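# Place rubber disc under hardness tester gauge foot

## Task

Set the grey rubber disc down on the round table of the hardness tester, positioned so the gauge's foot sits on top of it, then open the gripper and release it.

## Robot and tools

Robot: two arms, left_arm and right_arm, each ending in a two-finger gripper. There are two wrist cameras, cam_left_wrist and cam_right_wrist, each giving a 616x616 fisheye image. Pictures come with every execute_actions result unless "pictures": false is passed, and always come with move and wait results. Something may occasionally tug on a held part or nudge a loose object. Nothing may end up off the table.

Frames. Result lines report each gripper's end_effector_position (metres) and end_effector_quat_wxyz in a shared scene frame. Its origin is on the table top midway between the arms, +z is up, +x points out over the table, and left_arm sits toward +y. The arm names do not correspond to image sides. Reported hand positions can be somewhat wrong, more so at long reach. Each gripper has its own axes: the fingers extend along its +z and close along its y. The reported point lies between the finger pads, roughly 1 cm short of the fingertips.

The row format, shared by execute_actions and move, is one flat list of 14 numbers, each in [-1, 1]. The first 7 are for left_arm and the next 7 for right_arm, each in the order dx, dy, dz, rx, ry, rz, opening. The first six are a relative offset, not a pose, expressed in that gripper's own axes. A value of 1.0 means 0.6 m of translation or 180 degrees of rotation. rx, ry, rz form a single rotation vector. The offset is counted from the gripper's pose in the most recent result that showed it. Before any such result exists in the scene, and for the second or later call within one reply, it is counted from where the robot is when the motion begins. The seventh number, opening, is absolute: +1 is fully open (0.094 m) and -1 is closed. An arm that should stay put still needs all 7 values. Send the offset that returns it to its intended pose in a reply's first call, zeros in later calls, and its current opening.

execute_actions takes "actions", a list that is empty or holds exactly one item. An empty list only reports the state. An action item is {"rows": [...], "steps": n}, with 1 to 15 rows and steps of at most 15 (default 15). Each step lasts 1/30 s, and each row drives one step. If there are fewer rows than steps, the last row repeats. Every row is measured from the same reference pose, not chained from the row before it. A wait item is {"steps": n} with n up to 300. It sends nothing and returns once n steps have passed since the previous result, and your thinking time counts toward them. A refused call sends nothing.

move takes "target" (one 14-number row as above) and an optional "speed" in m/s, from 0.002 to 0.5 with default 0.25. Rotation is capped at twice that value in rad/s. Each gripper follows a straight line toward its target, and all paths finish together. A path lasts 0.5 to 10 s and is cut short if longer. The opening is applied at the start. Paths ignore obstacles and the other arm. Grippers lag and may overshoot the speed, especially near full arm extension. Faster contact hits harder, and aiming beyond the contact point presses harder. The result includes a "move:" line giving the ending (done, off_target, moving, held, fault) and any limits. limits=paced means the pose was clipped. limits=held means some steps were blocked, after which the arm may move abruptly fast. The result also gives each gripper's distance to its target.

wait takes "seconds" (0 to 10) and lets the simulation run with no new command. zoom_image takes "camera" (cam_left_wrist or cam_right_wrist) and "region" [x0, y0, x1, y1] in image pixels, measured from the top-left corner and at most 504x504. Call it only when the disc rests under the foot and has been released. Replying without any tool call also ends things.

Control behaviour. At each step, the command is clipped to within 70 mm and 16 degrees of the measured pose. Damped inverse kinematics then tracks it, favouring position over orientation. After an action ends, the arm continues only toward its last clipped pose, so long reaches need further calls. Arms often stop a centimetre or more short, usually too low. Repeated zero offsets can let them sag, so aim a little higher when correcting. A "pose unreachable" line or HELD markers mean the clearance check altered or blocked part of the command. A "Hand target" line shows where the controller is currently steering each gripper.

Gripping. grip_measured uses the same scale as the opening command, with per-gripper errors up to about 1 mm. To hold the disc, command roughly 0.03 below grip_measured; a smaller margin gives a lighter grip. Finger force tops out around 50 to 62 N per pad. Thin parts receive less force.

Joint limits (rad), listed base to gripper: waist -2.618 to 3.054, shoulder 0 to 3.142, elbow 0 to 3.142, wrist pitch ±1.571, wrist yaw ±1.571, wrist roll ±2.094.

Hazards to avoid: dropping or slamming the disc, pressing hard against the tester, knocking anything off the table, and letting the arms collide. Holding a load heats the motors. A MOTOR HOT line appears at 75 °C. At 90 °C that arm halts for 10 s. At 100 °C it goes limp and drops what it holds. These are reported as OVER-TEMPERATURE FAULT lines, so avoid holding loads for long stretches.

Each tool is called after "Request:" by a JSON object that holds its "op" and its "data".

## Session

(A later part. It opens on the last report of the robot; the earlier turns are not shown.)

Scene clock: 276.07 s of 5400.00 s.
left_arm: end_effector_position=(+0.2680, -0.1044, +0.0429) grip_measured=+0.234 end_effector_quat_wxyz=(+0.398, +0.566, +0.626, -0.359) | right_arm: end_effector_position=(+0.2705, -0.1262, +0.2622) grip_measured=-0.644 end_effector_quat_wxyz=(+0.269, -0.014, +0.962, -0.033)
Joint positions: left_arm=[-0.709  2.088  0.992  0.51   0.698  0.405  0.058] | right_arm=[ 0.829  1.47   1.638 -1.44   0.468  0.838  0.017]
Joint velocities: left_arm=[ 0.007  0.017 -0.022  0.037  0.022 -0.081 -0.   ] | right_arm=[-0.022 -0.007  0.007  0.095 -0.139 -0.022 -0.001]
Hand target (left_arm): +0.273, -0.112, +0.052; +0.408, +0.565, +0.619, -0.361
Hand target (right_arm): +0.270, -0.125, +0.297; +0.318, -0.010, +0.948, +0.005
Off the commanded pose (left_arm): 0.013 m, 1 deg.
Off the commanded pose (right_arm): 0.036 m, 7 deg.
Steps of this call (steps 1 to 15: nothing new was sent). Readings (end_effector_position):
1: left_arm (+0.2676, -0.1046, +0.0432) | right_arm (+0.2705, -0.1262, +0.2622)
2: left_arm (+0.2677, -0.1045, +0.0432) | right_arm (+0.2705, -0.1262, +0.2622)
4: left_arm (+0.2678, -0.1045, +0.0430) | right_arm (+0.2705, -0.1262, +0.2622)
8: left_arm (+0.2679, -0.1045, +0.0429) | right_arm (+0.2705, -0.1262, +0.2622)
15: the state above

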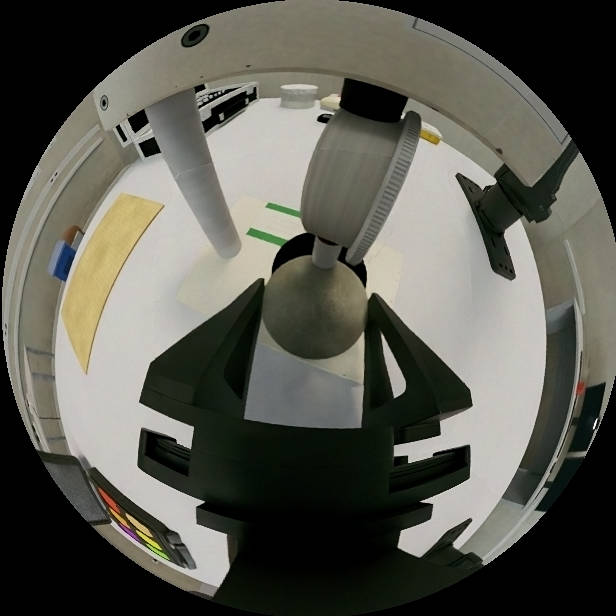

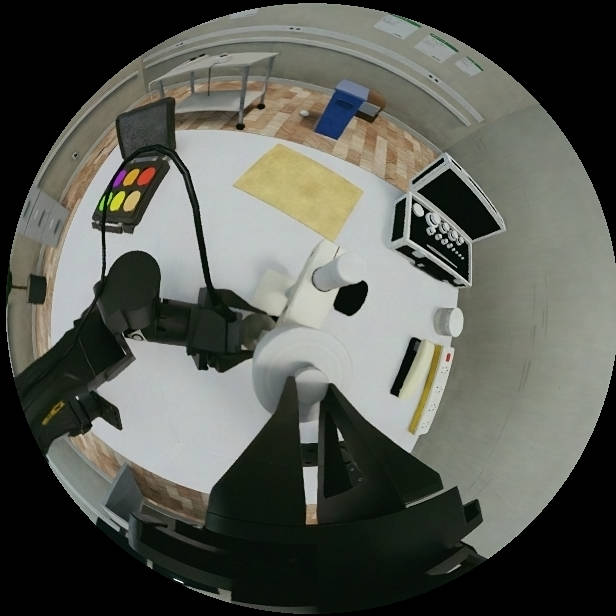

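Request:
{"op": "execute_actions", "data": {"actions": [{"rows": [[-0.0202,0.007,0.0075,-0.002,-0.005,0.004,0.19,-0.031,0,-0.051,-0.021,-0.034,0.009,-0.7],[-0.0209,0.007,0.0094,-0.002,-0.005,0.004,0.19,-0.031,0,-0.051,-0.021,-0.034,0.009,-0.7],[-0.0216,0.007,0.0113,-0.002,-0.005,0.004,0.19,-0.031,0,-0.051,-0.021,-0.034,0.009,-0.7],[-0.0223,0.007,0.0132,-0.002,-0.005,0.004,0.19,-0.031,0,-0.051,-0.021,-0.034,0.009,-0.7],[-0.023,0.007,0.0151,-0.002,-0.005,0.004,0.19,-0.031,0,-0.051,-0.021,-0.034,0.009,-0.7],[-0.0237,0.007,0.017,-0.002,-0.005,0.004,0.19,-0.031,0,-0.051,-0.021,-0.034,0.009,-0.7],[-0.0244,0.007,0.0189,-0.002,-0.005,0.004,0.19,-0.031,0,-0.051,-0.021,-0.034,0.009,-0.7],[-0.0251,0.007,0.0208,-0.002,-0.005,0.004,0.19,-0.031,0,-0.051,-0.021,-0.034,0.009,-0.7],[-0.0258,0.007,0.0227,-0.002,-0.005,0.004,0.19,-0.031,0,-0.051,-0.021,-0.034,0.009,-0.7],[-0.0265,0.007,0.0245,-0.002,-0.005,0.004,0.19,-0.031,0,-0.051,-0.021,-0.034,0.009,-0.7]], "steps": 15}], "pictures": false}}

Request:
{"op": "execute_actions", "data": {"actions": [{"steps": 15}]}}

Scene clock: 281.03 s of 5400.00 s.
left_arm: end_effector_position=(+0.2692, -0.1167, +0.0426) grip_measured=+0.234 end_effector_quat_wxyz=(+0.399, +0.568, +0.624, -0.358) | right_arm: end_effector_position=(+0.2705, -0.1262, +0.2622) grip_measured=-0.644 end_effector_quat_wxyz=(+0.269, -0.014, +0.962, -0.032)
Joint positions: left_arm=[-0.732  2.113  1.031  0.506  0.678  0.394  0.058] | right_arm=[ 0.829  1.47   1.638 -1.44   0.468  0.838  0.017]
Joint velocities: left_arm=[-0.002  0.012  0.007 -0.007  0.007 -0.007 -0.   ] | right_arm=[ 0.002  0.002 -0.012 -0.095  0.037 -0.022  0.   ]
Hand target (left_arm): +0.274, -0.124, +0.051; +0.407, +0.566, +0.620, -0.359
Hand target (right_arm): +0.270, -0.125, +0.297; +0.318, -0.009, +0.948, +0.005
Off the commanded pose (left_arm): 0.012 m, 1 deg.
Off the commanded pose (right_arm): 0.036 m, 7 deg.
Steps of this call (steps 1 to 90: nothing new was sent; then 1.47 s passed at rest; steps 91 to 105: all 15 steps of this action). Readings (end_effector_position):
91: left_arm (+0.2681, -0.1044, +0.0428) | right_arm (+0.2705, -0.1262, +0.2622)
92: left_arm (+0.2683, -0.1043, +0.0427) | right_arm (+0.2705, -0.1262, +0.2622)
94: left_arm (+0.2686, -0.1055, +0.0427) | right_arm (+0.2705, -0.1262, +0.2622)
98: left_arm (+0.2696, -0.1113, +0.0435) | right_arm (+0.2705, -0.1262, +0.2622)
105: the state above

Scene clock: 281.53 s of 5400.00 s.
left_arm: end_effector_position=(+0.2695, -0.1165, +0.0420) grip_measured=+0.234 end_effector_quat_wxyz=(+0.399, +0.567, +0.626, -0.358) | right_arm: end_effector_position=(+0.2705, -0.1262, +0.2622) grip_measured=-0.644 end_effector_quat_wxyz=(+0.269, -0.014, +0.962, -0.032)
Joint positions: left_arm=[-0.732  2.114  1.031  0.504  0.676  0.393  0.058] | right_arm=[ 0.829  1.47   1.638 -1.44   0.468  0.838  0.017]
Joint velocities: left_arm=[ 0.007  0.007 -0.017 -0.081 -0.051 -0.022 -0.   ] | right_arm=[ 0.002  0.002  0.012  0.051 -0.007  0.022 -0.   ]
Hand target (left_arm): +0.274, -0.124, +0.051; +0.407, +0.566, +0.620, -0.359
Hand target (right_arm): +0.270, -0.125, +0.297; +0.318, -0.009, +0.948, +0.005
Off the commanded pose (left_arm): 0.013 m, 1 deg.
Off the commanded pose (right_arm): 0.036 m, 7 deg.
Steps of this call (steps 1 to 15: nothing new was sent). Readings (end_effector_position):
1: left_arm (+0.2692, -0.1167, +0.0425) | right_arm (+0.2705, -0.1262, +0.2622)
2: left_arm (+0.2694, -0.1167, +0.0425) | right_arm (+0.2705, -0.1262, +0.2622)
4: left_arm (+0.2694, -0.1166, +0.0422) | right_arm (+0.2705, -0.1262, +0.2622)
8: left_arm (+0.2695, -0.1165, +0.0421) | right_arm (+0.2705, -0.1262, +0.2622)
15: the state above

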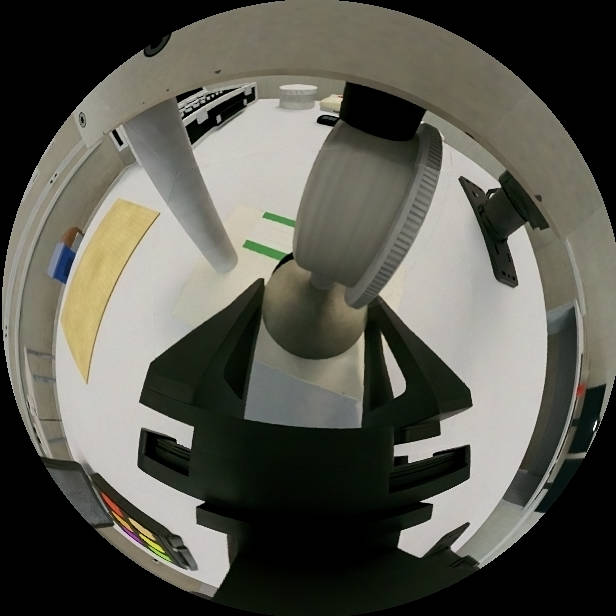

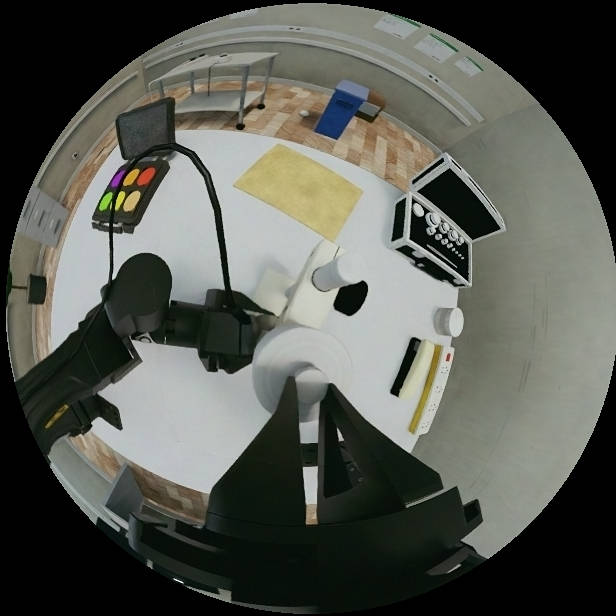

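Request:
{"op": "execute_actions", "data": {"actions": [{"rows": [[-0.016,0.005,0.006,0,0,0,0.19,-0.031,0,-0.051,-0.021,-0.034,0.009,-0.7],[-0.012,0.004,0.006,0,0,0,0.19,-0.031,0,-0.051,-0.021,-0.034,0.009,-0.7],[-0.008,0.003,0.006,0,0,0,0.19,-0.031,0,-0.051,-0.021,-0.034,0.009,-0.7],[-0.005,0.002,0.006,0,0,0,0.19,-0.031,0,-0.051,-0.021,-0.034,0.009,-0.7],[-0.003,0.001,0.006,0,0,0,0.19,-0.031,0,-0.051,-0.021,-0.034,0.009,-0.7],[-0.001,0,0.006,0,0,0,0.19,-0.031,0,-0.051,-0.021,-0.034,0.009,-0.7],[0.001,0,0.0065,0,0,0,0.19,-0.031,0,-0.051,-0.021,-0.034,0.009,-0.7],[0.003,0,0.0065,0,0,0,0.19,-0.031,0,-0.051,-0.021,-0.034,0.009,-0.7],[0.0045,0,0.007,0,0,0,0.19,-0.031,0,-0.051,-0.021,-0.034,0.009,-0.7],[0.006,0,0.007,0,0,0,0.19,-0.031,0,-0.051,-0.021,-0.034,0.009,-0.7],[0.0076,0,0.0073,0,0,0,0.19,-0.031,0,-0.051,-0.021,-0.034,0.009,-0.7]], "steps": 15}], "pictures": false}}

Request:
{"op": "execute_actions", "data": {"actions": [{"steps": 15}]}}

Scene clock: 287.13 s of 5400.00 s.
left_arm: end_effector_position=(+0.2709, -0.1179, +0.0416) grip_measured=+0.234 end_effector_quat_wxyz=(+0.403, +0.568, +0.622, -0.358) | right_arm: end_effector_position=(+0.2705, -0.1262, +0.2622) grip_measured=-0.644 end_effector_quat_wxyz=(+0.269, -0.014, +0.962, -0.032)
Joint positions: left_arm=[-0.732  2.123  1.034  0.521  0.677  0.393  0.058] | right_arm=[ 0.829  1.47   1.638 -1.44   0.468  0.838  0.017]
Joint velocities: left_arm=[ 0.002  0.012 -0.002 -0.037  0.037  0.037 -0.   ] | right_arm=[ 0.002 -0.002 -0.007  0.11  -0.051 -0.007  0.   ]
Hand target (left_arm): +0.270, -0.119, +0.036; +0.399, +0.567, +0.625, -0.358
Hand target (right_arm): +0.270, -0.125, +0.297; +0.318, -0.009, +0.948, +0.005
Off the commanded pose (left_arm): 0.006 m, 1 deg.
Off the commanded pose (right_arm): 0.036 m, 7 deg.
Steps of this call (steps 1 to 90: nothing new was sent; then 2.10 s passed at rest; steps 91 to 105: all 15 steps of this action). Readings (end_effector_position):
91: left_arm (+0.2695, -0.1164, +0.0417) | right_arm (+0.2705, -0.1262, +0.2622)
92: left_arm (+0.2695, -0.1164, +0.0415) | right_arm (+0.2705, -0.1262, +0.2622)
94: left_arm (+0.2696, -0.1164, +0.0415) | right_arm (+0.2705, -0.1262, +0.2622)
98: left_arm (+0.2699, -0.1166, +0.0414) | right_arm (+0.2705, -0.1262, +0.2622)
105: the state above

Scene clock: 287.63 s of 5400.00 s.
left_arm: end_effector_position=(+0.2711, -0.1181, +0.0418) grip_measured=+0.234 end_effector_quat_wxyz=(+0.404, +0.568, +0.622, -0.358) | right_arm: end_effector_position=(+0.2705, -0.1262, +0.2622) grip_measured=-0.644 end_effector_quat_wxyz=(+0.269, -0.014, +0.962, -0.032)
Joint positions: left_arm=[-0.732  2.124  1.034  0.525  0.677  0.393  0.058] | right_arm=[ 0.829  1.47   1.638 -1.44   0.468  0.838  0.017]
Joint velocities: left_arm=[ 0.002  0.007  0.007  0.037 -0.037 -0.051  0.001] | right_arm=[ 0.007  0.012  0.012  0.007 -0.037 -0.037 -0.001]
Hand target (left_arm): +0.270, -0.119, +0.036; +0.399, +0.567, +0.625, -0.358
Hand target (right_arm): +0.270, -0.125, +0.297; +0.318, -0.009, +0.948, +0.005
Off the commanded pose (left_arm): 0.006 m, 1 deg.
Off the commanded pose (right_arm): 0.036 m, 7 deg.
Steps of this call (steps 1 to 15: nothing new was sent). Readings (end_effector_position):
1: left_arm (+0.2709, -0.1179, +0.0417) | right_arm (+0.2705, -0.1262, +0.2622)
2: left_arm (+0.2710, -0.1180, +0.0417) | right_arm (+0.2705, -0.1262, +0.2622)
4: left_arm (+0.2710, -0.1180, +0.0416) | right_arm (+0.2705, -0.1262, +0.2622)
8: left_arm (+0.2711, -0.1181, +0.0418) | right_arm (+0.2705, -0.1262, +0.2622)
15: the state above

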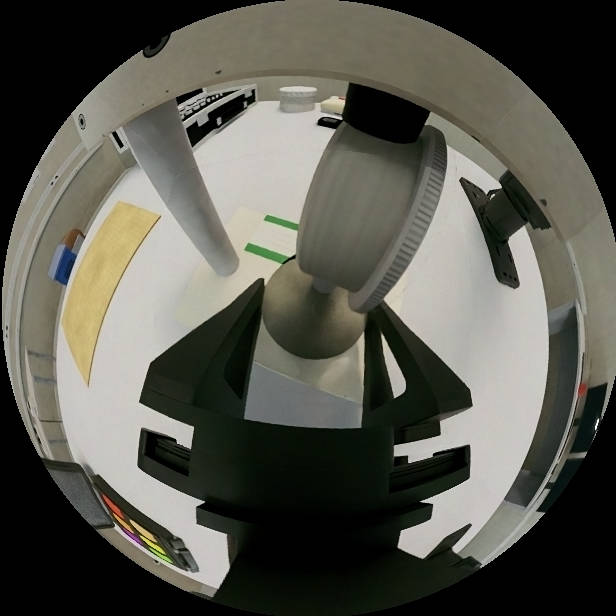

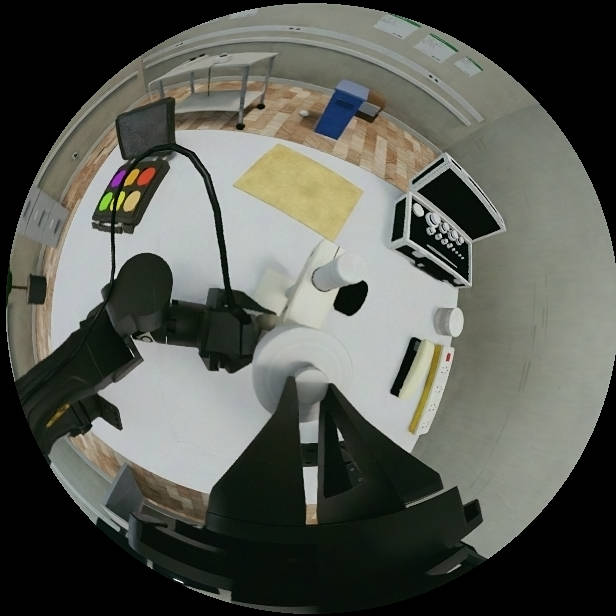

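Request:
{"op": "execute_actions", "data": {"actions": [{"rows": [[0,0,0,0,0,0,0.4,-0.031,0,-0.051,-0.021,-0.034,0.009,-0.7]], "steps": 12}], "pictures": false}}

Request:
{"op": "execute_actions", "data": {"actions": [{"rows": [[0.002,0.0005,-0.006,0,0,0,0.4,-0.031,0,-0.051,-0.021,-0.034,0.009,-0.7],[0.004,0.001,-0.012,0,0,0,0.4,-0.031,0,-0.051,-0.021,-0.034,0.009,-0.7],[0.007,0.0015,-0.018,0,0,0,0.4,-0.031,0,-0.051,-0.021,-0.034,0.009,-0.7],[0.010,0.002,-0.024,0,0,0,0.4,-0.031,0,-0.051,-0.021,-0.034,0.009,-0.7],[0.012,0.003,-0.030,0,0,0,0.4,-0.031,0,-0.051,-0.021,-0.034,0.009,-0.7],[0.015,0.0035,-0.036,0,0,0,0.4,-0.031,0,-0.051,-0.021,-0.034,0.009,-0.7],[0.017,0.004,-0.042,0,0,0,0.4,-0.031,0,-0.051,-0.021,-0.034,0.009,-0.7],[0.020,0.005,-0.048,0,0,0,0.4,-0.031,0,-0.051,-0.021,-0.034,0.009,-0.7],[0.022,0.0055,-0.054,0,0,0,0.4,-0.031,0,-0.051,-0.021,-0.034,0.009,-0.7],[0.025,0.006,-0.060,0,0,0,0.4,-0.031,0,-0.051,-0.021,-0.034,0.009,-0.7],[0.027,0.0065,-0.066,0,0,0,0.4,-0.031,0,-0.051,-0.021,-0.034,0.009,-0.7],[0.030,0.007,-0.072,0,0,0,0.4,-0.031,0,-0.051,-0.021,-0.034,0.009,-0.7],[0.032,0.008,-0.078,0,0,0,0.4,-0.031,0,-0.051,-0.021,-0.034,0.009,-0.7],[0.035,0.0085,-0.084,0,0,0,0.4,-0.031,0,-0.051,-0.021,-0.034,0.009,-0.7],[0.037,0.009,-0.090,0,0,0,0.4,-0.031,0,-0.051,-0.021,-0.034,0.009,-0.7]], "steps": 15}], "pictures": false}}

Request:
{"op": "execute_actions", "data": {"actions": [{"steps": 15}]}}

Request:
{"op": "zoom_image", "data": {"camera": "cam_left_wrist", "region": [200, 100, 450, 350]}}

Scene clock: 296.77 s of 5400.00 s.
left_arm: end_effector_position=(+0.2711, -0.1181, +0.0419) grip_measured=+0.398 end_effector_quat_wxyz=(+0.404, +0.568, +0.622, -0.358) | right_arm: end_effector_position=(+0.2705, -0.1262, +0.2622) grip_measured=-0.644 end_effector_quat_wxyz=(+0.269, -0.014, +0.962, -0.032)
Joint positions: left_arm=[-0.732  2.124  1.034  0.525  0.677  0.393  0.066] | right_arm=[ 0.829  1.47   1.638 -1.44   0.468  0.838  0.017]
Joint velocities: left_arm=[ 0.007  0.022 -0.017 -0.037  0.022  0.007  0.   ] | right_arm=[-0.002 -0.002  0.002 -0.037  0.022  0.037 -0.001]
Hand target (left_arm): +0.271, -0.118, +0.042; +0.404, +0.568, +0.622, -0.358
Hand target (right_arm): +0.270, -0.125, +0.297; +0.318, -0.009, +0.948, +0.005
Off the commanded pose (left_arm): 0.000 m, 0 deg.
Off the commanded pose (right_arm): 0.036 m, 7 deg.
Steps of this call (steps 1 to 90: nothing new was sent; then 5.73 s passed at rest; steps 91 to 102: all 12 steps of this action). Readings (end_effector_position):
91: left_arm (+0.2711, -0.1181, +0.0419) | right_arm (+0.2705, -0.1262, +0.2622)
92: left_arm (+0.2711, -0.1181, +0.0419) | right_arm (+0.2705, -0.1262, +0.2622)
94: left_arm (+0.2711, -0.1181, +0.0419) | right_arm (+0.2705, -0.1262, +0.2622)
98: left_arm (+0.2711, -0.1181, +0.0419) | right_arm (+0.2705, -0.1262, +0.2622)
102: the state above

Scene clock: 297.27 s of 5400.00 s.
left_arm: end_effector_position=(+0.2748, -0.0676, +0.0300) grip_measured=+0.398 end_effector_quat_wxyz=(+0.396, +0.557, +0.641, -0.350) | right_arm: end_effector_position=(+0.2705, -0.1262, +0.2622) grip_measured=-0.644 end_effector_quat_wxyz=(+0.269, -0.014, +0.962, -0.032)
Joint positions: left_arm=[-0.629  2.067  0.909  0.523  0.731  0.447  0.066] | right_arm=[ 0.829  1.47   1.638 -1.44   0.468  0.838  0.017]
Joint velocities: left_arm=[ 0.237 -0.237 -0.237 -0.007  0.227  0.212 -0.001] | right_arm=[ 0.017 -0.002 -0.002  0.022 -0.081  0.022 -0.001]
Hand target (left_arm): +0.271, -0.061, +0.043; +0.405, +0.567, +0.622, -0.358
Hand target (right_arm): +0.270, -0.125, +0.297; +0.318, -0.009, +0.948, +0.005
Off the commanded pose (left_arm): 0.017 m, 3 deg.
Off the commanded pose (right_arm): 0.036 m, 7 deg.
Steps of this call (steps 1 to 15: all 15 steps of this action). Readings (end_effector_position):
1: left_arm (+0.2711, -0.1181, +0.0419) | right_arm (+0.2705, -0.1262, +0.2622)
2: left_arm (+0.2710, -0.1177, +0.0414) | right_arm (+0.2705, -0.1262, +0.2622)
4: left_arm (+0.2705, -0.1145, +0.0386) | right_arm (+0.2705, -0.1262, +0.2622)
8: left_arm (+0.2701, -0.0972, +0.0286) | right_arm (+0.2705, -0.1262, +0.2622)
15: the state above

Scene clock: 297.77 s of 5400.00 s.
left_arm: end_effector_position=(+0.2752, -0.0613, +0.0348) grip_measured=+0.398 end_effector_quat_wxyz=(+0.401, +0.561, +0.632, -0.353) | right_arm: end_effector_position=(+0.2705, -0.1262, +0.2622) grip_measured=-0.644 end_effector_quat_wxyz=(+0.269, -0.014, +0.962, -0.032)
Joint positions: left_arm=[-0.609  2.051  0.896  0.521  0.758  0.472  0.066] | right_arm=[ 0.829  1.47   1.638 -1.44   0.468  0.838  0.017]
Joint velocities: left_arm=[-0.017 -0.012  0.012 -0.007 -0.022  0.051 -0.   ] | right_arm=[ 0.002 -0.002 -0.002 -0.007  0.037  0.022  0.   ]
Hand target (left_arm): +0.271, -0.061, +0.043; +0.405, +0.567, +0.622, -0.358
Hand target (right_arm): +0.270, -0.125, +0.297; +0.318, -0.009, +0.948, +0.005
Off the commanded pose (left_arm): 0.011 m, 2 deg.
Off the commanded pose (right_arm): 0.036 m, 7 deg.
Steps of this call (steps 1 to 15: nothing new was sent). Readings (end_effector_position):
1: left_arm (+0.2755, -0.0645, +0.0315) | right_arm (+0.2705, -0.1262, +0.2622)
2: left_arm (+0.2762, -0.0623, +0.0326) | right_arm (+0.2705, -0.1262, +0.2622)
4: left_arm (+0.2770, -0.0607, +0.0339) | right_arm (+0.2705, -0.1262, +0.2622)
8: left_arm (+0.2759, -0.0610, +0.0345) | right_arm (+0.2705, -0.1262, +0.2622)
15: the state above

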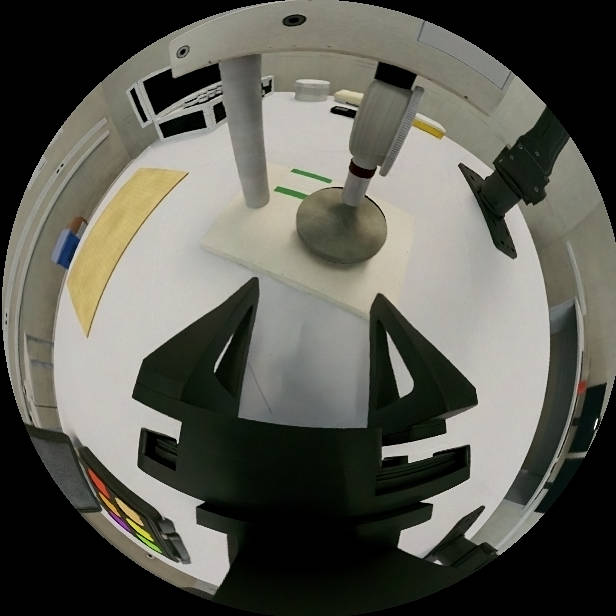

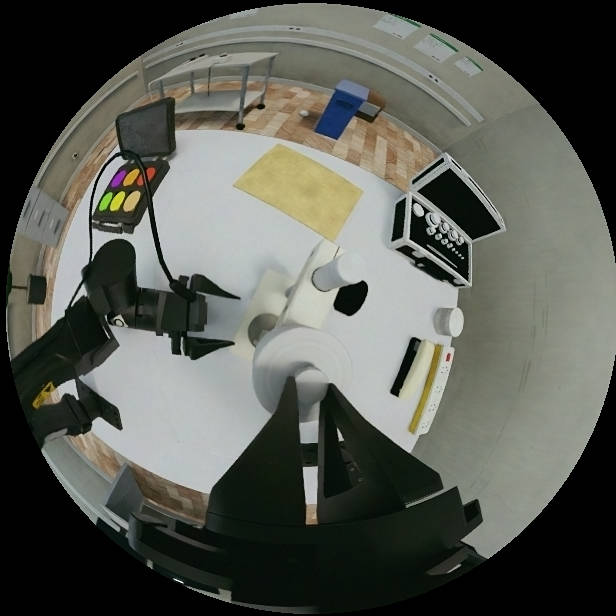

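Region (200, 100, 450, 350) of cam_left_wrist's 616x616 image, scaled by 2.016, with more detail than that image has.

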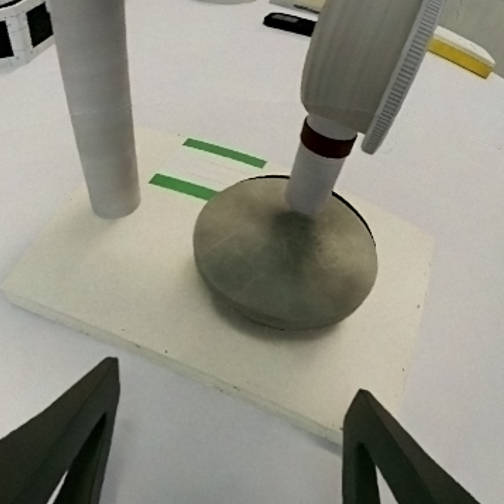

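Request:
{"op": "execute_actions", "data": {"actions": [{"rows": [[-0.014,-0.007,-0.003,0.004,-0.005,0.006,-0.36,-0.031,0,-0.051,-0.021,-0.034,0.009,-0.7],[-0.016,-0.007,0,0.004,-0.005,0.006,-0.36,-0.031,0,-0.051,-0.021,-0.034,0.009,-0.7],[-0.018,-0.0072,0.003,0.004,-0.005,0.006,-0.36,-0.031,0,-0.051,-0.021,-0.034,0.009,-0.7],[-0.020,-0.0074,0.006,0.004,-0.005,0.006,-0.36,-0.031,0,-0.051,-0.021,-0.034,0.009,-0.7],[-0.022,-0.0076,0.009,0.004,-0.005,0.006,-0.36,-0.031,0,-0.051,-0.021,-0.034,0.009,-0.7],[-0.024,-0.0078,0.012,0.004,-0.005,0.006,-0.36,-0.031,0,-0.051,-0.021,-0.034,0.009,-0.7],[-0.026,-0.008,0.015,0.004,-0.005,0.006,-0.36,-0.031,0,-0.051,-0.021,-0.034,0.009,-0.7],[-0.028,-0.0082,0.018,0.004,-0.005,0.006,-0.36,-0.031,0,-0.051,-0.021,-0.034,0.009,-0.7],[-0.030,-0.0084,0.021,0.004,-0.005,0.006,-0.36,-0.031,0,-0.051,-0.021,-0.034,0.009,-0.7],[-0.032,-0.0085,0.024,0.004,-0.005,0.006,-0.36,-0.031,0,-0.051,-0.021,-0.034,0.009,-0.7],[-0.034,-0.0086,0.026,0.004,-0.005,0.006,-0.36,-0.031,0,-0.051,-0.021,-0.034,0.009,-0.7],[-0.0353,-0.0087,0.028,0.004,-0.005,0.006,-0.36,-0.031,0,-0.051,-0.021,-0.034,0.009,-0.7]], "steps": 15}], "pictures": false}}

Request:
{"op": "execute_actions", "data": {"actions": [{"steps": 15}]}}

Scene clock: 306.07 s of 5400.00 s.
left_arm: end_effector_position=(+0.2665, -0.0801, +0.0414) grip_measured=-0.358 end_effector_quat_wxyz=(+0.401, +0.570, +0.621, -0.358) | right_arm: end_effector_position=(+0.2705, -0.1262, +0.2622) grip_measured=-0.644 end_effector_quat_wxyz=(+0.269, -0.014, +0.962, -0.032)
Joint positions: left_arm=[-0.658  2.051  0.923  0.517  0.742  0.456  0.03 ] | right_arm=[ 0.829  1.47   1.638 -1.44   0.468  0.838  0.017]
Joint velocities: left_arm=[-0.012 -0.017  0.066 -0.022 -0.139 -0.11  -0.   ] | right_arm=[ 0.002 -0.017  0.007 -0.095 -0.022 -0.022 -0.   ]
Hand target (left_arm): +0.273, -0.086, +0.047; +0.406, +0.567, +0.622, -0.357
Hand target (right_arm): +0.270, -0.125, +0.297; +0.318, -0.009, +0.948, +0.005
Off the commanded pose (left_arm): 0.010 m, 1 deg.
Off the commanded pose (right_arm): 0.036 m, 7 deg.
Steps of this call (steps 1 to 90: nothing new was sent; then 4.80 s passed at rest; steps 91 to 105: all 15 steps of this action). Readings (end_effector_position):
91: left_arm (+0.2751, -0.0613, +0.0348) | right_arm (+0.2705, -0.1262, +0.2622)
92: left_arm (+0.2751, -0.0613, +0.0348) | right_arm (+0.2705, -0.1262, +0.2622)
94: left_arm (+0.2744, -0.0619, +0.0348) | right_arm (+0.2705, -0.1262, +0.2622)
98: left_arm (+0.2689, -0.0672, +0.0345) | right_arm (+0.2705, -0.1262, +0.2622)
105: the state above

Scene clock: 306.57 s of 5400.00 s.
left_arm: end_effector_position=(+0.2683, -0.0803, +0.0419) grip_measured=-0.358 end_effector_quat_wxyz=(+0.402, +0.568, +0.623, -0.356) | right_arm: end_effector_position=(+0.2705, -0.1262, +0.2622) grip_measured=-0.644 end_effector_quat_wxyz=(+0.269, -0.014, +0.962, -0.032)
Joint positions: left_arm=[-0.658  2.051  0.926  0.516  0.736  0.451  0.03 ] | right_arm=[ 0.829  1.47   1.638 -1.44   0.468  0.838  0.017]
Joint velocities: left_arm=[-0.007 -0.007  0.012 -0.007  0.051 -0.022 -0.   ] | right_arm=[ 0.022  0.002 -0.007 -0.066 -0.066  0.022 -0.001]
Hand target (left_arm): +0.273, -0.085, +0.047; +0.406, +0.567, +0.622, -0.357
Hand target (right_arm): +0.270, -0.125, +0.297; +0.318, -0.009, +0.948, +0.005
Off the commanded pose (left_arm): 0.009 m, 1 deg.
Off the commanded pose (right_arm): 0.036 m, 7 deg.
Steps of this call (steps 1 to 15: nothing new was sent). Readings (end_effector_position):
1: left_arm (+0.2672, -0.0805, +0.0421) | right_arm (+0.2705, -0.1262, +0.2622)
2: left_arm (+0.2677, -0.0806, +0.0422) | right_arm (+0.2705, -0.1262, +0.2622)
4: left_arm (+0.2679, -0.0805, +0.0421) | right_arm (+0.2705, -0.1262, +0.2622)
8: left_arm (+0.2682, -0.0804, +0.0419) | right_arm (+0.2705, -0.1262, +0.2622)
15: the state above

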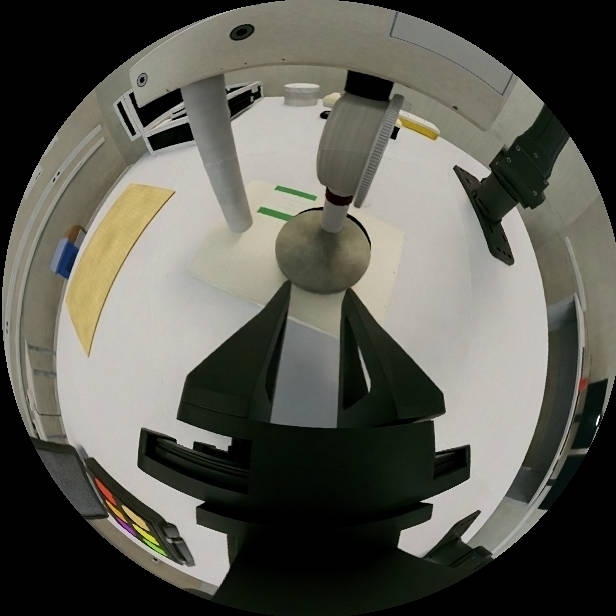

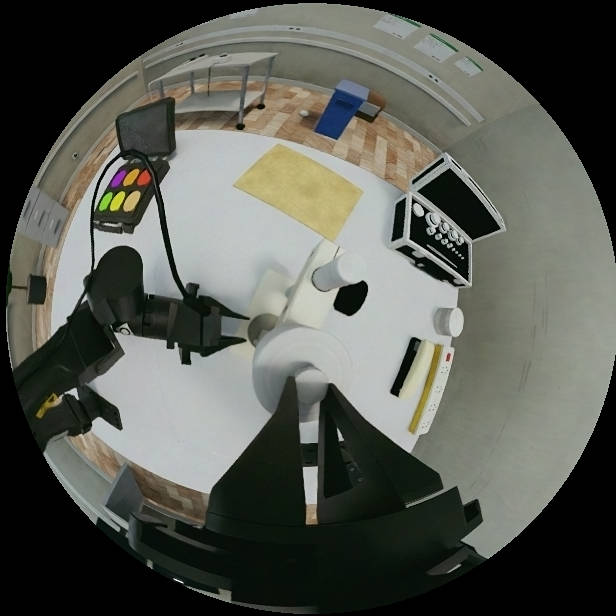

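Request:
{"op": "execute_actions", "data": {"actions": [{"rows": [[-0.004,0.003,0.003,0,0,0,-0.36,-0.031,0,-0.051,-0.021,-0.034,0.009,-0.7],[0,0,0.001,0,0,0,-0.36,-0.031,0,-0.051,-0.021,-0.034,0.009,-0.7],[0.003,0,0.001,0,0,0,-0.36,-0.031,0,-0.051,-0.021,-0.034,0.009,-0.7],[0.006,0,0.002,0,0,0,-0.36,-0.031,0,-0.051,-0.021,-0.034,0.009,-0.7],[0.009,0,0.003,0,0,0,-0.36,-0.031,0,-0.051,-0.021,-0.034,0.009,-0.7],[0.012,0,0.004,0,0,0,-0.36,-0.031,0,-0.051,-0.021,-0.034,0.009,-0.7]], "steps": 15}], "pictures": false}}

Request:
{"op": "execute_actions", "data": {"actions": [{"steps": 10}], "pictures": false}}

Scene clock: 310.50 s of 5400.00 s.
left_arm: end_effector_position=(+0.2681, -0.0801, +0.0338) grip_measured=-0.358 end_effector_quat_wxyz=(+0.398, +0.568, +0.626, -0.356) | right_arm: end_effector_position=(+0.2705, -0.1262, +0.2622) grip_measured=-0.644 end_effector_quat_wxyz=(+0.269, -0.014, +0.962, -0.032)
Joint positions: left_arm=[-0.658  2.074  0.926  0.53   0.735  0.451  0.03 ] | right_arm=[ 0.829  1.47   1.638 -1.44   0.468  0.838  0.017]
Joint velocities: left_arm=[-0.002 -0.012  0.002  0.037 -0.051 -0.154 -0.   ] | right_arm=[-0.017 -0.007  0.007 -0.007 -0.022  0.022  0.   ]
Hand target (left_arm): +0.268, -0.079, +0.034; +0.402, +0.568, +0.624, -0.356
Hand target (right_arm): +0.270, -0.125, +0.297; +0.318, -0.009, +0.948, +0.005
Off the commanded pose (left_arm): 0.001 m, 1 deg.
Off the commanded pose (right_arm): 0.036 m, 7 deg.
Steps of this call (steps 1 to 90: nothing new was sent; then 0.43 s passed at rest; steps 91 to 105: all 15 steps of this action). Readings (end_effector_position):
91: left_arm (+0.2683, -0.0803, +0.0419) | right_arm (+0.2705, -0.1262, +0.2622)
92: left_arm (+0.2683, -0.0803, +0.0418) | right_arm (+0.2705, -0.1262, +0.2622)
94: left_arm (+0.2683, -0.0803, +0.0419) | right_arm (+0.2705, -0.1262, +0.2622)
98: left_arm (+0.2686, -0.0805, +0.0383) | right_arm (+0.2705, -0.1262, +0.2622)
105: the state above

Scene clock: 310.83 s of 5400.00 s.
left_arm: end_effector_position=(+0.2683, -0.0803, +0.0341) grip_measured=-0.358 end_effector_quat_wxyz=(+0.398, +0.568, +0.626, -0.356) | right_arm: end_effector_position=(+0.2705, -0.1262, +0.2622) grip_measured=-0.644 end_effector_quat_wxyz=(+0.269, -0.014, +0.962, -0.032)
Joint positions: left_arm=[-0.658  2.074  0.926  0.532  0.735  0.451  0.03 ] | right_arm=[ 0.829  1.47   1.638 -1.44   0.468  0.838  0.017]
Joint velocities: left_arm=[ 0.002  0.022 -0.007 -0.037 -0.037 -0.051  0.   ] | right_arm=[-0.012 -0.012  0.012 -0.022 -0.007 -0.022 -0.   ]
Hand target (left_arm): +0.268, -0.079, +0.034; +0.401, +0.568, +0.624, -0.356
Hand target (right_arm): +0.270, -0.125, +0.297; +0.318, -0.009, +0.948, +0.005
Off the commanded pose (left_arm): 0.001 m, 0 deg.
Off the commanded pose (right_arm): 0.036 m, 7 deg.
Steps of this call (steps 1 to 10: nothing new was sent). Readings (end_effector_position):
1: left_arm (+0.2681, -0.0802, +0.0339) | right_arm (+0.2705, -0.1262, +0.2622)
2: left_arm (+0.2682, -0.0802, +0.0340) | right_arm (+0.2705, -0.1262, +0.2622)
4: left_arm (+0.2682, -0.0802, +0.0340) | right_arm (+0.2705, -0.1262, +0.2622)
8: left_arm (+0.2683, -0.0803, +0.0341) | right_arm (+0.2705, -0.1262, +0.2622)
10: the state above

Request:
{"op": "execute_actions", "data": {"actions": [{"rows": [[-0.003,0,0.0015,0,-0.001,0.001,-0.36,-0.031,0,-0.051,-0.021,-0.034,0.009,-0.7],[-0.006,0.001,0.003,0,-0.002,0.001,-0.36,-0.031,0,-0.051,-0.021,-0.034,0.009,-0.7],[-0.009,0.001,0.0045,-0.001,-0.003,0.002,-0.36,-0.031,0,-0.051,-0.021,-0.034,0.009,-0.7],[-0.012,0.0015,0.006,-0.001,-0.004,0.003,-0.36,-0.031,0,-0.051,-0.021,-0.034,0.009,-0.7],[-0.0145,0.002,0.0075,-0.002,-0.005,0.004,-0.36,-0.031,0,-0.051,-0.021,-0.034,0.009,-0.7],[-0.017,0.002,0.009,-0.002,-0.006,0.004,-0.36,-0.031,0,-0.051,-0.021,-0.034,0.009,-0.7],[-0.0195,0.0025,0.0105,-0.003,-0.007,0.005,-0.36,-0.031,0,-0.051,-0.021,-0.034,0.009,-0.7],[-0.022,0.003,0.012,-0.003,-0.008,0.006,-0.36,-0.031,0,-0.051,-0.021,-0.034,0.009,-0.7],[-0.0245,0.003,0.013,-0.003,-0.008,0.006,-0.36,-0.031,0,-0.051,-0.021,-0.034,0.009,-0.7],[-0.027,0.0035,0.0145,-0.003,-0.008,0.006,-0.36,-0.031,0,-0.051,-0.021,-0.034,0.009,-0.7],[-0.0295,0.004,0.016,-0.003,-0.008,0.006,-0.36,-0.031,0,-0.051,-0.021,-0.034,0.009,-0.7],[-0.032,0.004,0.017,-0.003,-0.008,0.006,-0.36,-0.031,0,-0.051,-0.021,-0.034,0.009,-0.7]], "steps": 15}], "pictures": false}}

Request:
{"op": "execute_actions", "data": {"actions": [{"steps": 15}]}}

Request:
{"op": "zoom_image", "data": {"camera": "cam_left_wrist", "region": [200, 100, 450, 350]}}

Scene clock: 316.83 s of 5400.00 s.
left_arm: end_effector_position=(+0.2659, -0.0895, +0.0384) grip_measured=-0.358 end_effector_quat_wxyz=(+0.402, +0.570, +0.622, -0.357) | right_arm: end_effector_position=(+0.2705, -0.1262, +0.2622) grip_measured=-0.644 end_effector_quat_wxyz=(+0.269, -0.014, +0.962, -0.032)
Joint positions: left_arm=[-0.681  2.074  0.939  0.539  0.72   0.436  0.03 ] | right_arm=[ 0.829  1.47   1.638 -1.44   0.468  0.838  0.017]
Joint velocities: left_arm=[-0.032  0.012  0.081  0.037  0.007 -0.022 -0.   ] | right_arm=[-0.012 -0.007  0.007 -0.037 -0.007  0.007  0.   ]
Hand target (left_arm): +0.272, -0.097, +0.047; +0.412, +0.568, +0.617, -0.357
Hand target (right_arm): +0.270, -0.125, +0.297; +0.318, -0.009, +0.948, +0.005
Off the commanded pose (left_arm): 0.013 m, 1 deg.
Off the commanded pose (right_arm): 0.036 m, 7 deg.
Steps of this call (steps 1 to 90: nothing new was sent; then 2.50 s passed at rest; steps 91 to 105: all 15 steps of this action). Readings (end_effector_position):
91: left_arm (+0.2683, -0.0803, +0.0342) | right_arm (+0.2705, -0.1262, +0.2622)
92: left_arm (+0.2683, -0.0803, +0.0342) | right_arm (+0.2705, -0.1262, +0.2622)
94: left_arm (+0.2684, -0.0803, +0.0342) | right_arm (+0.2705, -0.1262, +0.2622)
98: left_arm (+0.2676, -0.0822, +0.0347) | right_arm (+0.2705, -0.1262, +0.2622)
105: the state above

Scene clock: 317.33 s of 5400.00 s.
left_arm: end_effector_position=(+0.2667, -0.0904, +0.0395) grip_measured=-0.358 end_effector_quat_wxyz=(+0.403, +0.569, +0.622, -0.357) | right_arm: end_effector_position=(+0.2705, -0.1262, +0.2622) grip_measured=-0.644 end_effector_quat_wxyz=(+0.269, -0.014, +0.962, -0.032)
Joint positions: left_arm=[-0.682  2.074  0.942  0.539  0.718  0.433  0.03 ] | right_arm=[ 0.829  1.47   1.638 -1.44   0.468  0.838  0.017]
Joint velocities: left_arm=[ 0.007 -0.012  0.007 -0.007 -0.022  0.022 -0.   ] | right_arm=[ 0.002  0.007 -0.012 -0.022 -0.022 -0.022 -0.   ]
Hand target (left_arm): +0.272, -0.097, +0.047; +0.412, +0.568, +0.617, -0.357
Hand target (right_arm): +0.270, -0.125, +0.297; +0.318, -0.009, +0.948, +0.005
Off the commanded pose (left_arm): 0.012 m, 1 deg.
Off the commanded pose (right_arm): 0.036 m, 7 deg.
Steps of this call (steps 1 to 15: nothing new was sent). Readings (end_effector_position):
1: left_arm (+0.2664, -0.0901, +0.0392) | right_arm (+0.2705, -0.1262, +0.2622)
2: left_arm (+0.2666, -0.0904, +0.0395) | right_arm (+0.2705, -0.1262, +0.2622)
4: left_arm (+0.2667, -0.0904, +0.0395) | right_arm (+0.2705, -0.1262, +0.2622)
8: left_arm (+0.2667, -0.0904, +0.0395) | right_arm (+0.2705, -0.1262, +0.2622)
15: the state above

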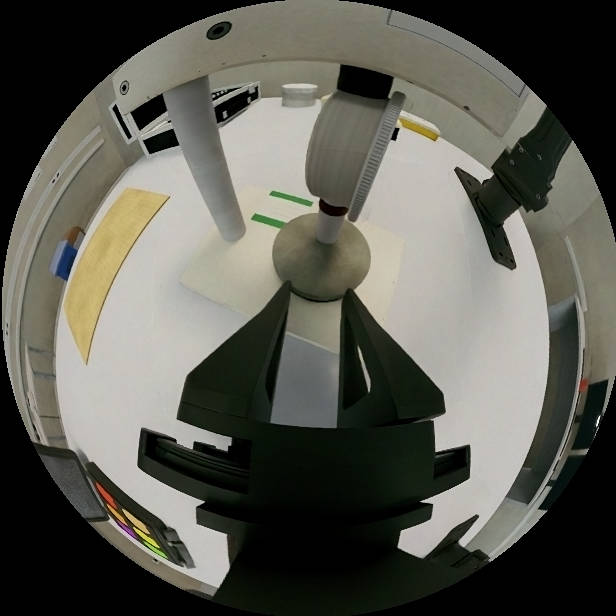

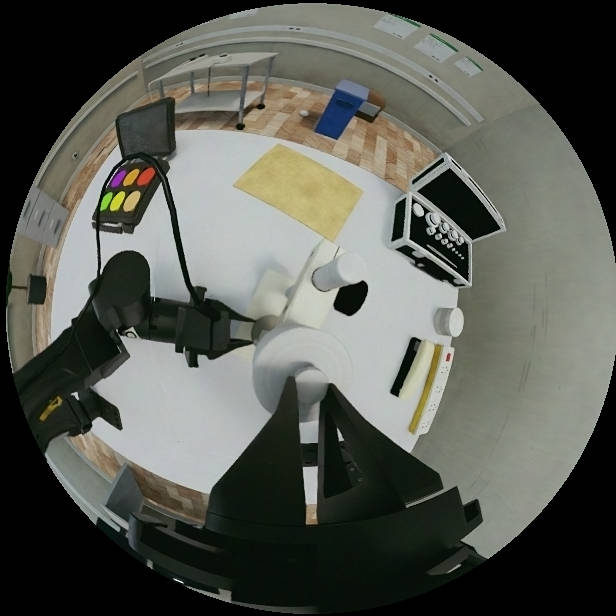

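Region (200, 100, 450, 350) of cam_left_wrist's 616x616 image, scaled by 2.016, with more detail than that image has.

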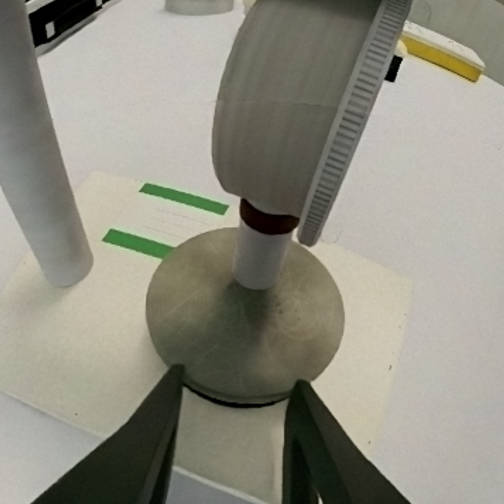

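Request:
{"op": "execute_actions", "data": {"actions": [{"rows": [[-0.016,0.0075,0.007,-0.002,-0.005,0.004,-0.36,-0.031,0,-0.051,-0.021,-0.034,0.009,-0.7],[-0.0165,0.0075,0.0085,-0.002,-0.005,0.004,-0.36,-0.031,0,-0.051,-0.021,-0.034,0.009,-0.7],[-0.017,0.0073,0.0104,-0.002,-0.005,0.004,-0.36,-0.031,0,-0.051,-0.021,-0.034,0.009,-0.7]], "steps": 15}], "pictures": false}}

Request:
{"op": "execute_actions", "data": {"actions": [{"rows": [[-0.004,0,-0.004,0,0,0,-0.36,-0.031,0,-0.051,-0.021,-0.034,0.009,-0.7],[-0.004,0,-0.008,0,0,0,-0.36,-0.031,0,-0.051,-0.021,-0.034,0.009,-0.7],[-0.003,0.001,-0.012,0,0,0,-0.36,-0.031,0,-0.051,-0.021,-0.034,0.009,-0.7],[-0.002,0.001,-0.016,0,0,0,-0.36,-0.031,0,-0.051,-0.021,-0.034,0.009,-0.7],[-0.001,0.002,-0.020,0,0,0,-0.36,-0.031,0,-0.051,-0.021,-0.034,0.009,-0.7],[0,0.002,-0.024,0,0,0,-0.36,-0.030,0,-0.049,-0.021,-0.034,0.009,-0.7],[0,0.002,-0.028,0,0,0,-0.36,-0.029,0,-0.047,-0.021,-0.034,0.009,-0.7],[0,0.003,-0.032,0,0,0,-0.36,-0.028,0,-0.045,-0.021,-0.034,0.009,-0.7],[0,0.003,-0.036,0,0,0,-0.36,-0.027,0,-0.0435,-0.021,-0.034,0.009,-0.7],[0,0.003,-0.040,0,0,0,-0.36,-0.026,0,-0.042,-0.021,-0.034,0.009,-0.7],[0,0.004,-0.044,0,0,0,-0.36,-0.025,0,-0.0405,-0.021,-0.034,0.009,-0.7],[0,0.004,-0.048,0,0,0,-0.36,-0.024,0,-0.039,-0.021,-0.034,0.009,-0.7],[0,0.004,-0.052,0,0,0,-0.36,-0.023,0,-0.0375,-0.021,-0.034,0.009,-0.7],[0,0.005,-0.056,0,0,0,-0.36,-0.022,0,-0.036,-0.021,-0.034,0.009,-0.7],[0,0.005,-0.060,0,0,0,-0.36,-0.021,0,-0.0345,-0.021,-0.034,0.009,-0.7]], "steps": 15}], "pictures": false}}

Request:
{"op": "execute_actions", "data": {"actions": [{"steps": 15}]}}

Request:
{"op": "zoom_image", "data": {"camera": "cam_left_wrist", "region": [200, 100, 450, 350]}}

Scene clock: 326.33 s of 5400.00 s.
left_arm: end_effector_position=(+0.2663, -0.0910, +0.0392) grip_measured=-0.358 end_effector_quat_wxyz=(+0.403, +0.569, +0.623, -0.356) | right_arm: end_effector_position=(+0.2705, -0.1262, +0.2622) grip_measured=-0.644 end_effector_quat_wxyz=(+0.269, -0.014, +0.962, -0.032)
Joint positions: left_arm=[-0.684  2.074  0.942  0.539  0.714  0.432  0.03 ] | right_arm=[ 0.829  1.47   1.638 -1.44   0.468  0.838  0.017]
Joint velocities: left_arm=[-0.022 -0.007  0.017 -0.051  0.007 -0.022  0.001] | right_arm=[-0.017  0.002  0.012 -0.095 -0.007  0.037  0.002]
Hand target (left_arm): +0.272, -0.099, +0.046; +0.412, +0.568, +0.616, -0.357
Hand target (right_arm): +0.270, -0.125, +0.297; +0.318, -0.009, +0.948, +0.005
Off the commanded pose (left_arm): 0.013 m, 1 deg.
Off the commanded pose (right_arm): 0.036 m, 7 deg.
Steps of this call (steps 1 to 90: nothing new was sent; then 5.50 s passed at rest; steps 91 to 105: all 15 steps of this action). Readings (end_effector_position):
91: left_arm (+0.2667, -0.0904, +0.0395) | right_arm (+0.2705, -0.1262, +0.2622)
92: left_arm (+0.2667, -0.0903, +0.0394) | right_arm (+0.2705, -0.1262, +0.2622)
94: left_arm (+0.2666, -0.0905, +0.0394) | right_arm (+0.2705, -0.1262, +0.2622)
98: left_arm (+0.2663, -0.0910, +0.0392) | right_arm (+0.2705, -0.1262, +0.2622)
105: the state above

Scene clock: 326.83 s of 5400.00 s.
left_arm: end_effector_position=(+0.2699, -0.0648, +0.0423) grip_measured=-0.358 end_effector_quat_wxyz=(+0.400, +0.562, +0.634, -0.350) | right_arm: end_effector_position=(+0.2705, -0.1264, +0.2592) grip_measured=-0.644 end_effector_quat_wxyz=(+0.271, -0.012, +0.962, -0.030)
Joint positions: left_arm=[-0.628  2.016  0.889  0.498  0.738  0.461  0.03 ] | right_arm=[ 0.829  1.458  1.612 -1.419  0.468  0.839  0.017]
Joint velocities: left_arm=[ 0.125 -0.232 -0.105 -0.11   0.066  0.139 -0.001] | right_arm=[ 0.002 -0.09  -0.154  0.11  -0.022  0.007 -0.   ]
Hand target (left_arm): +0.266, -0.059, +0.054; +0.404, +0.568, +0.622, -0.356
Hand target (right_arm): +0.270, -0.126, +0.286; +0.317, -0.009, +0.948, +0.004
Off the commanded pose (left_arm): 0.014 m, 2 deg.
Off the commanded pose (right_arm): 0.027 m, 7 deg.
Steps of this call (steps 1 to 15: all 15 steps of this action). Readings (end_effector_position):
1: left_arm (+0.2663, -0.0909, +0.0391) | right_arm (+0.2705, -0.1262, +0.2622)
2: left_arm (+0.2663, -0.0909, +0.0391) | right_arm (+0.2705, -0.1262, +0.2622)
4: left_arm (+0.2664, -0.0904, +0.0387) | right_arm (+0.2705, -0.1262, +0.2622)
8: left_arm (+0.2671, -0.0821, +0.0363) | right_arm (+0.2705, -0.1263, +0.2617)
15: the state above

Scene clock: 327.33 s of 5400.00 s.
left_arm: end_effector_position=(+0.2696, -0.0609, +0.0464) grip_measured=-0.358 end_effector_quat_wxyz=(+0.401, +0.564, +0.631, -0.351) | right_arm: end_effector_position=(+0.2706, -0.1263, +0.2566) grip_measured=-0.644 end_effector_quat_wxyz=(+0.271, -0.013, +0.962, -0.030)
Joint positions: left_arm=[-0.616  2.     0.884  0.482  0.753  0.476  0.03 ] | right_arm=[ 0.829  1.456  1.599 -1.41   0.468  0.839  0.017]
Joint velocities: left_arm=[ 0.002  0.007  0.002 -0.066  0.051 -0.081 -0.   ] | right_arm=[ 0.002  0.007 -0.007  0.051 -0.022 -0.081 -0.   ]
Hand target (left_arm): +0.266, -0.059, +0.054; +0.404, +0.568, +0.622, -0.356
Hand target (right_arm): +0.270, -0.126, +0.286; +0.317, -0.009, +0.948, +0.004
Off the commanded pose (left_arm): 0.009 m, 1 deg.
Off the commanded pose (right_arm): 0.030 m, 7 deg.
Steps of this call (steps 1 to 15: nothing new was sent). Readings (end_effector_position):
1: left_arm (+0.2703, -0.0630, +0.0438) | right_arm (+0.2705, -0.1263, +0.2584)
2: left_arm (+0.2708, -0.0619, +0.0453) | right_arm (+0.2705, -0.1263, +0.2578)
4: left_arm (+0.2714, -0.0611, +0.0471) | right_arm (+0.2705, -0.1263, +0.2569)
8: left_arm (+0.2703, -0.0610, +0.0467) | right_arm (+0.2706, -0.1263, +0.2566)
15: the state above

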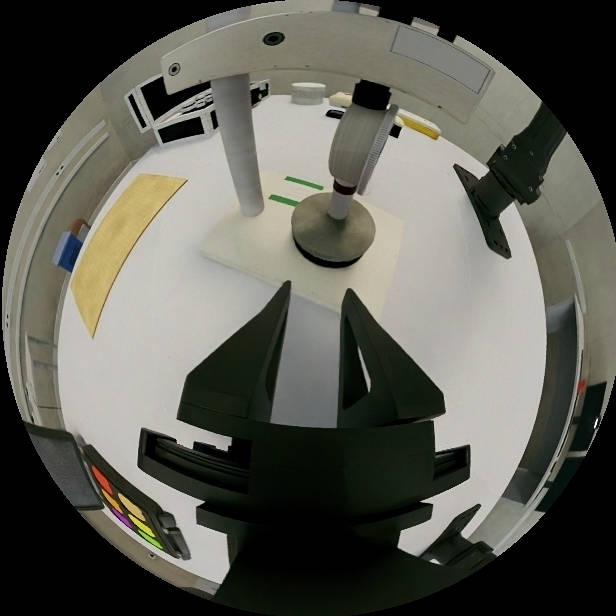

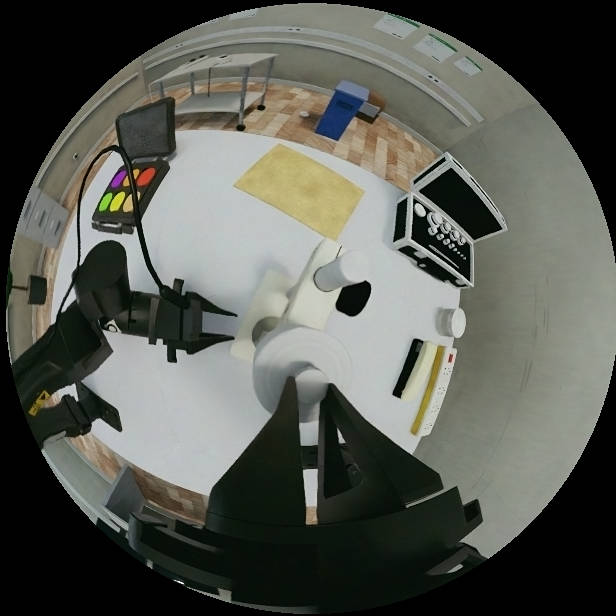

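Region (200, 100, 450, 350) of cam_left_wrist's 616x616 image, scaled by 2.016, with more detail than that image has.

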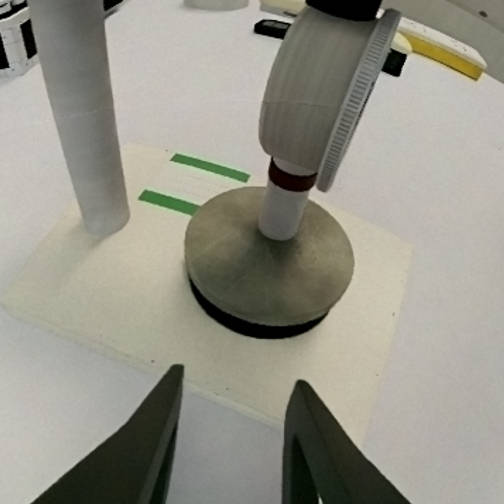

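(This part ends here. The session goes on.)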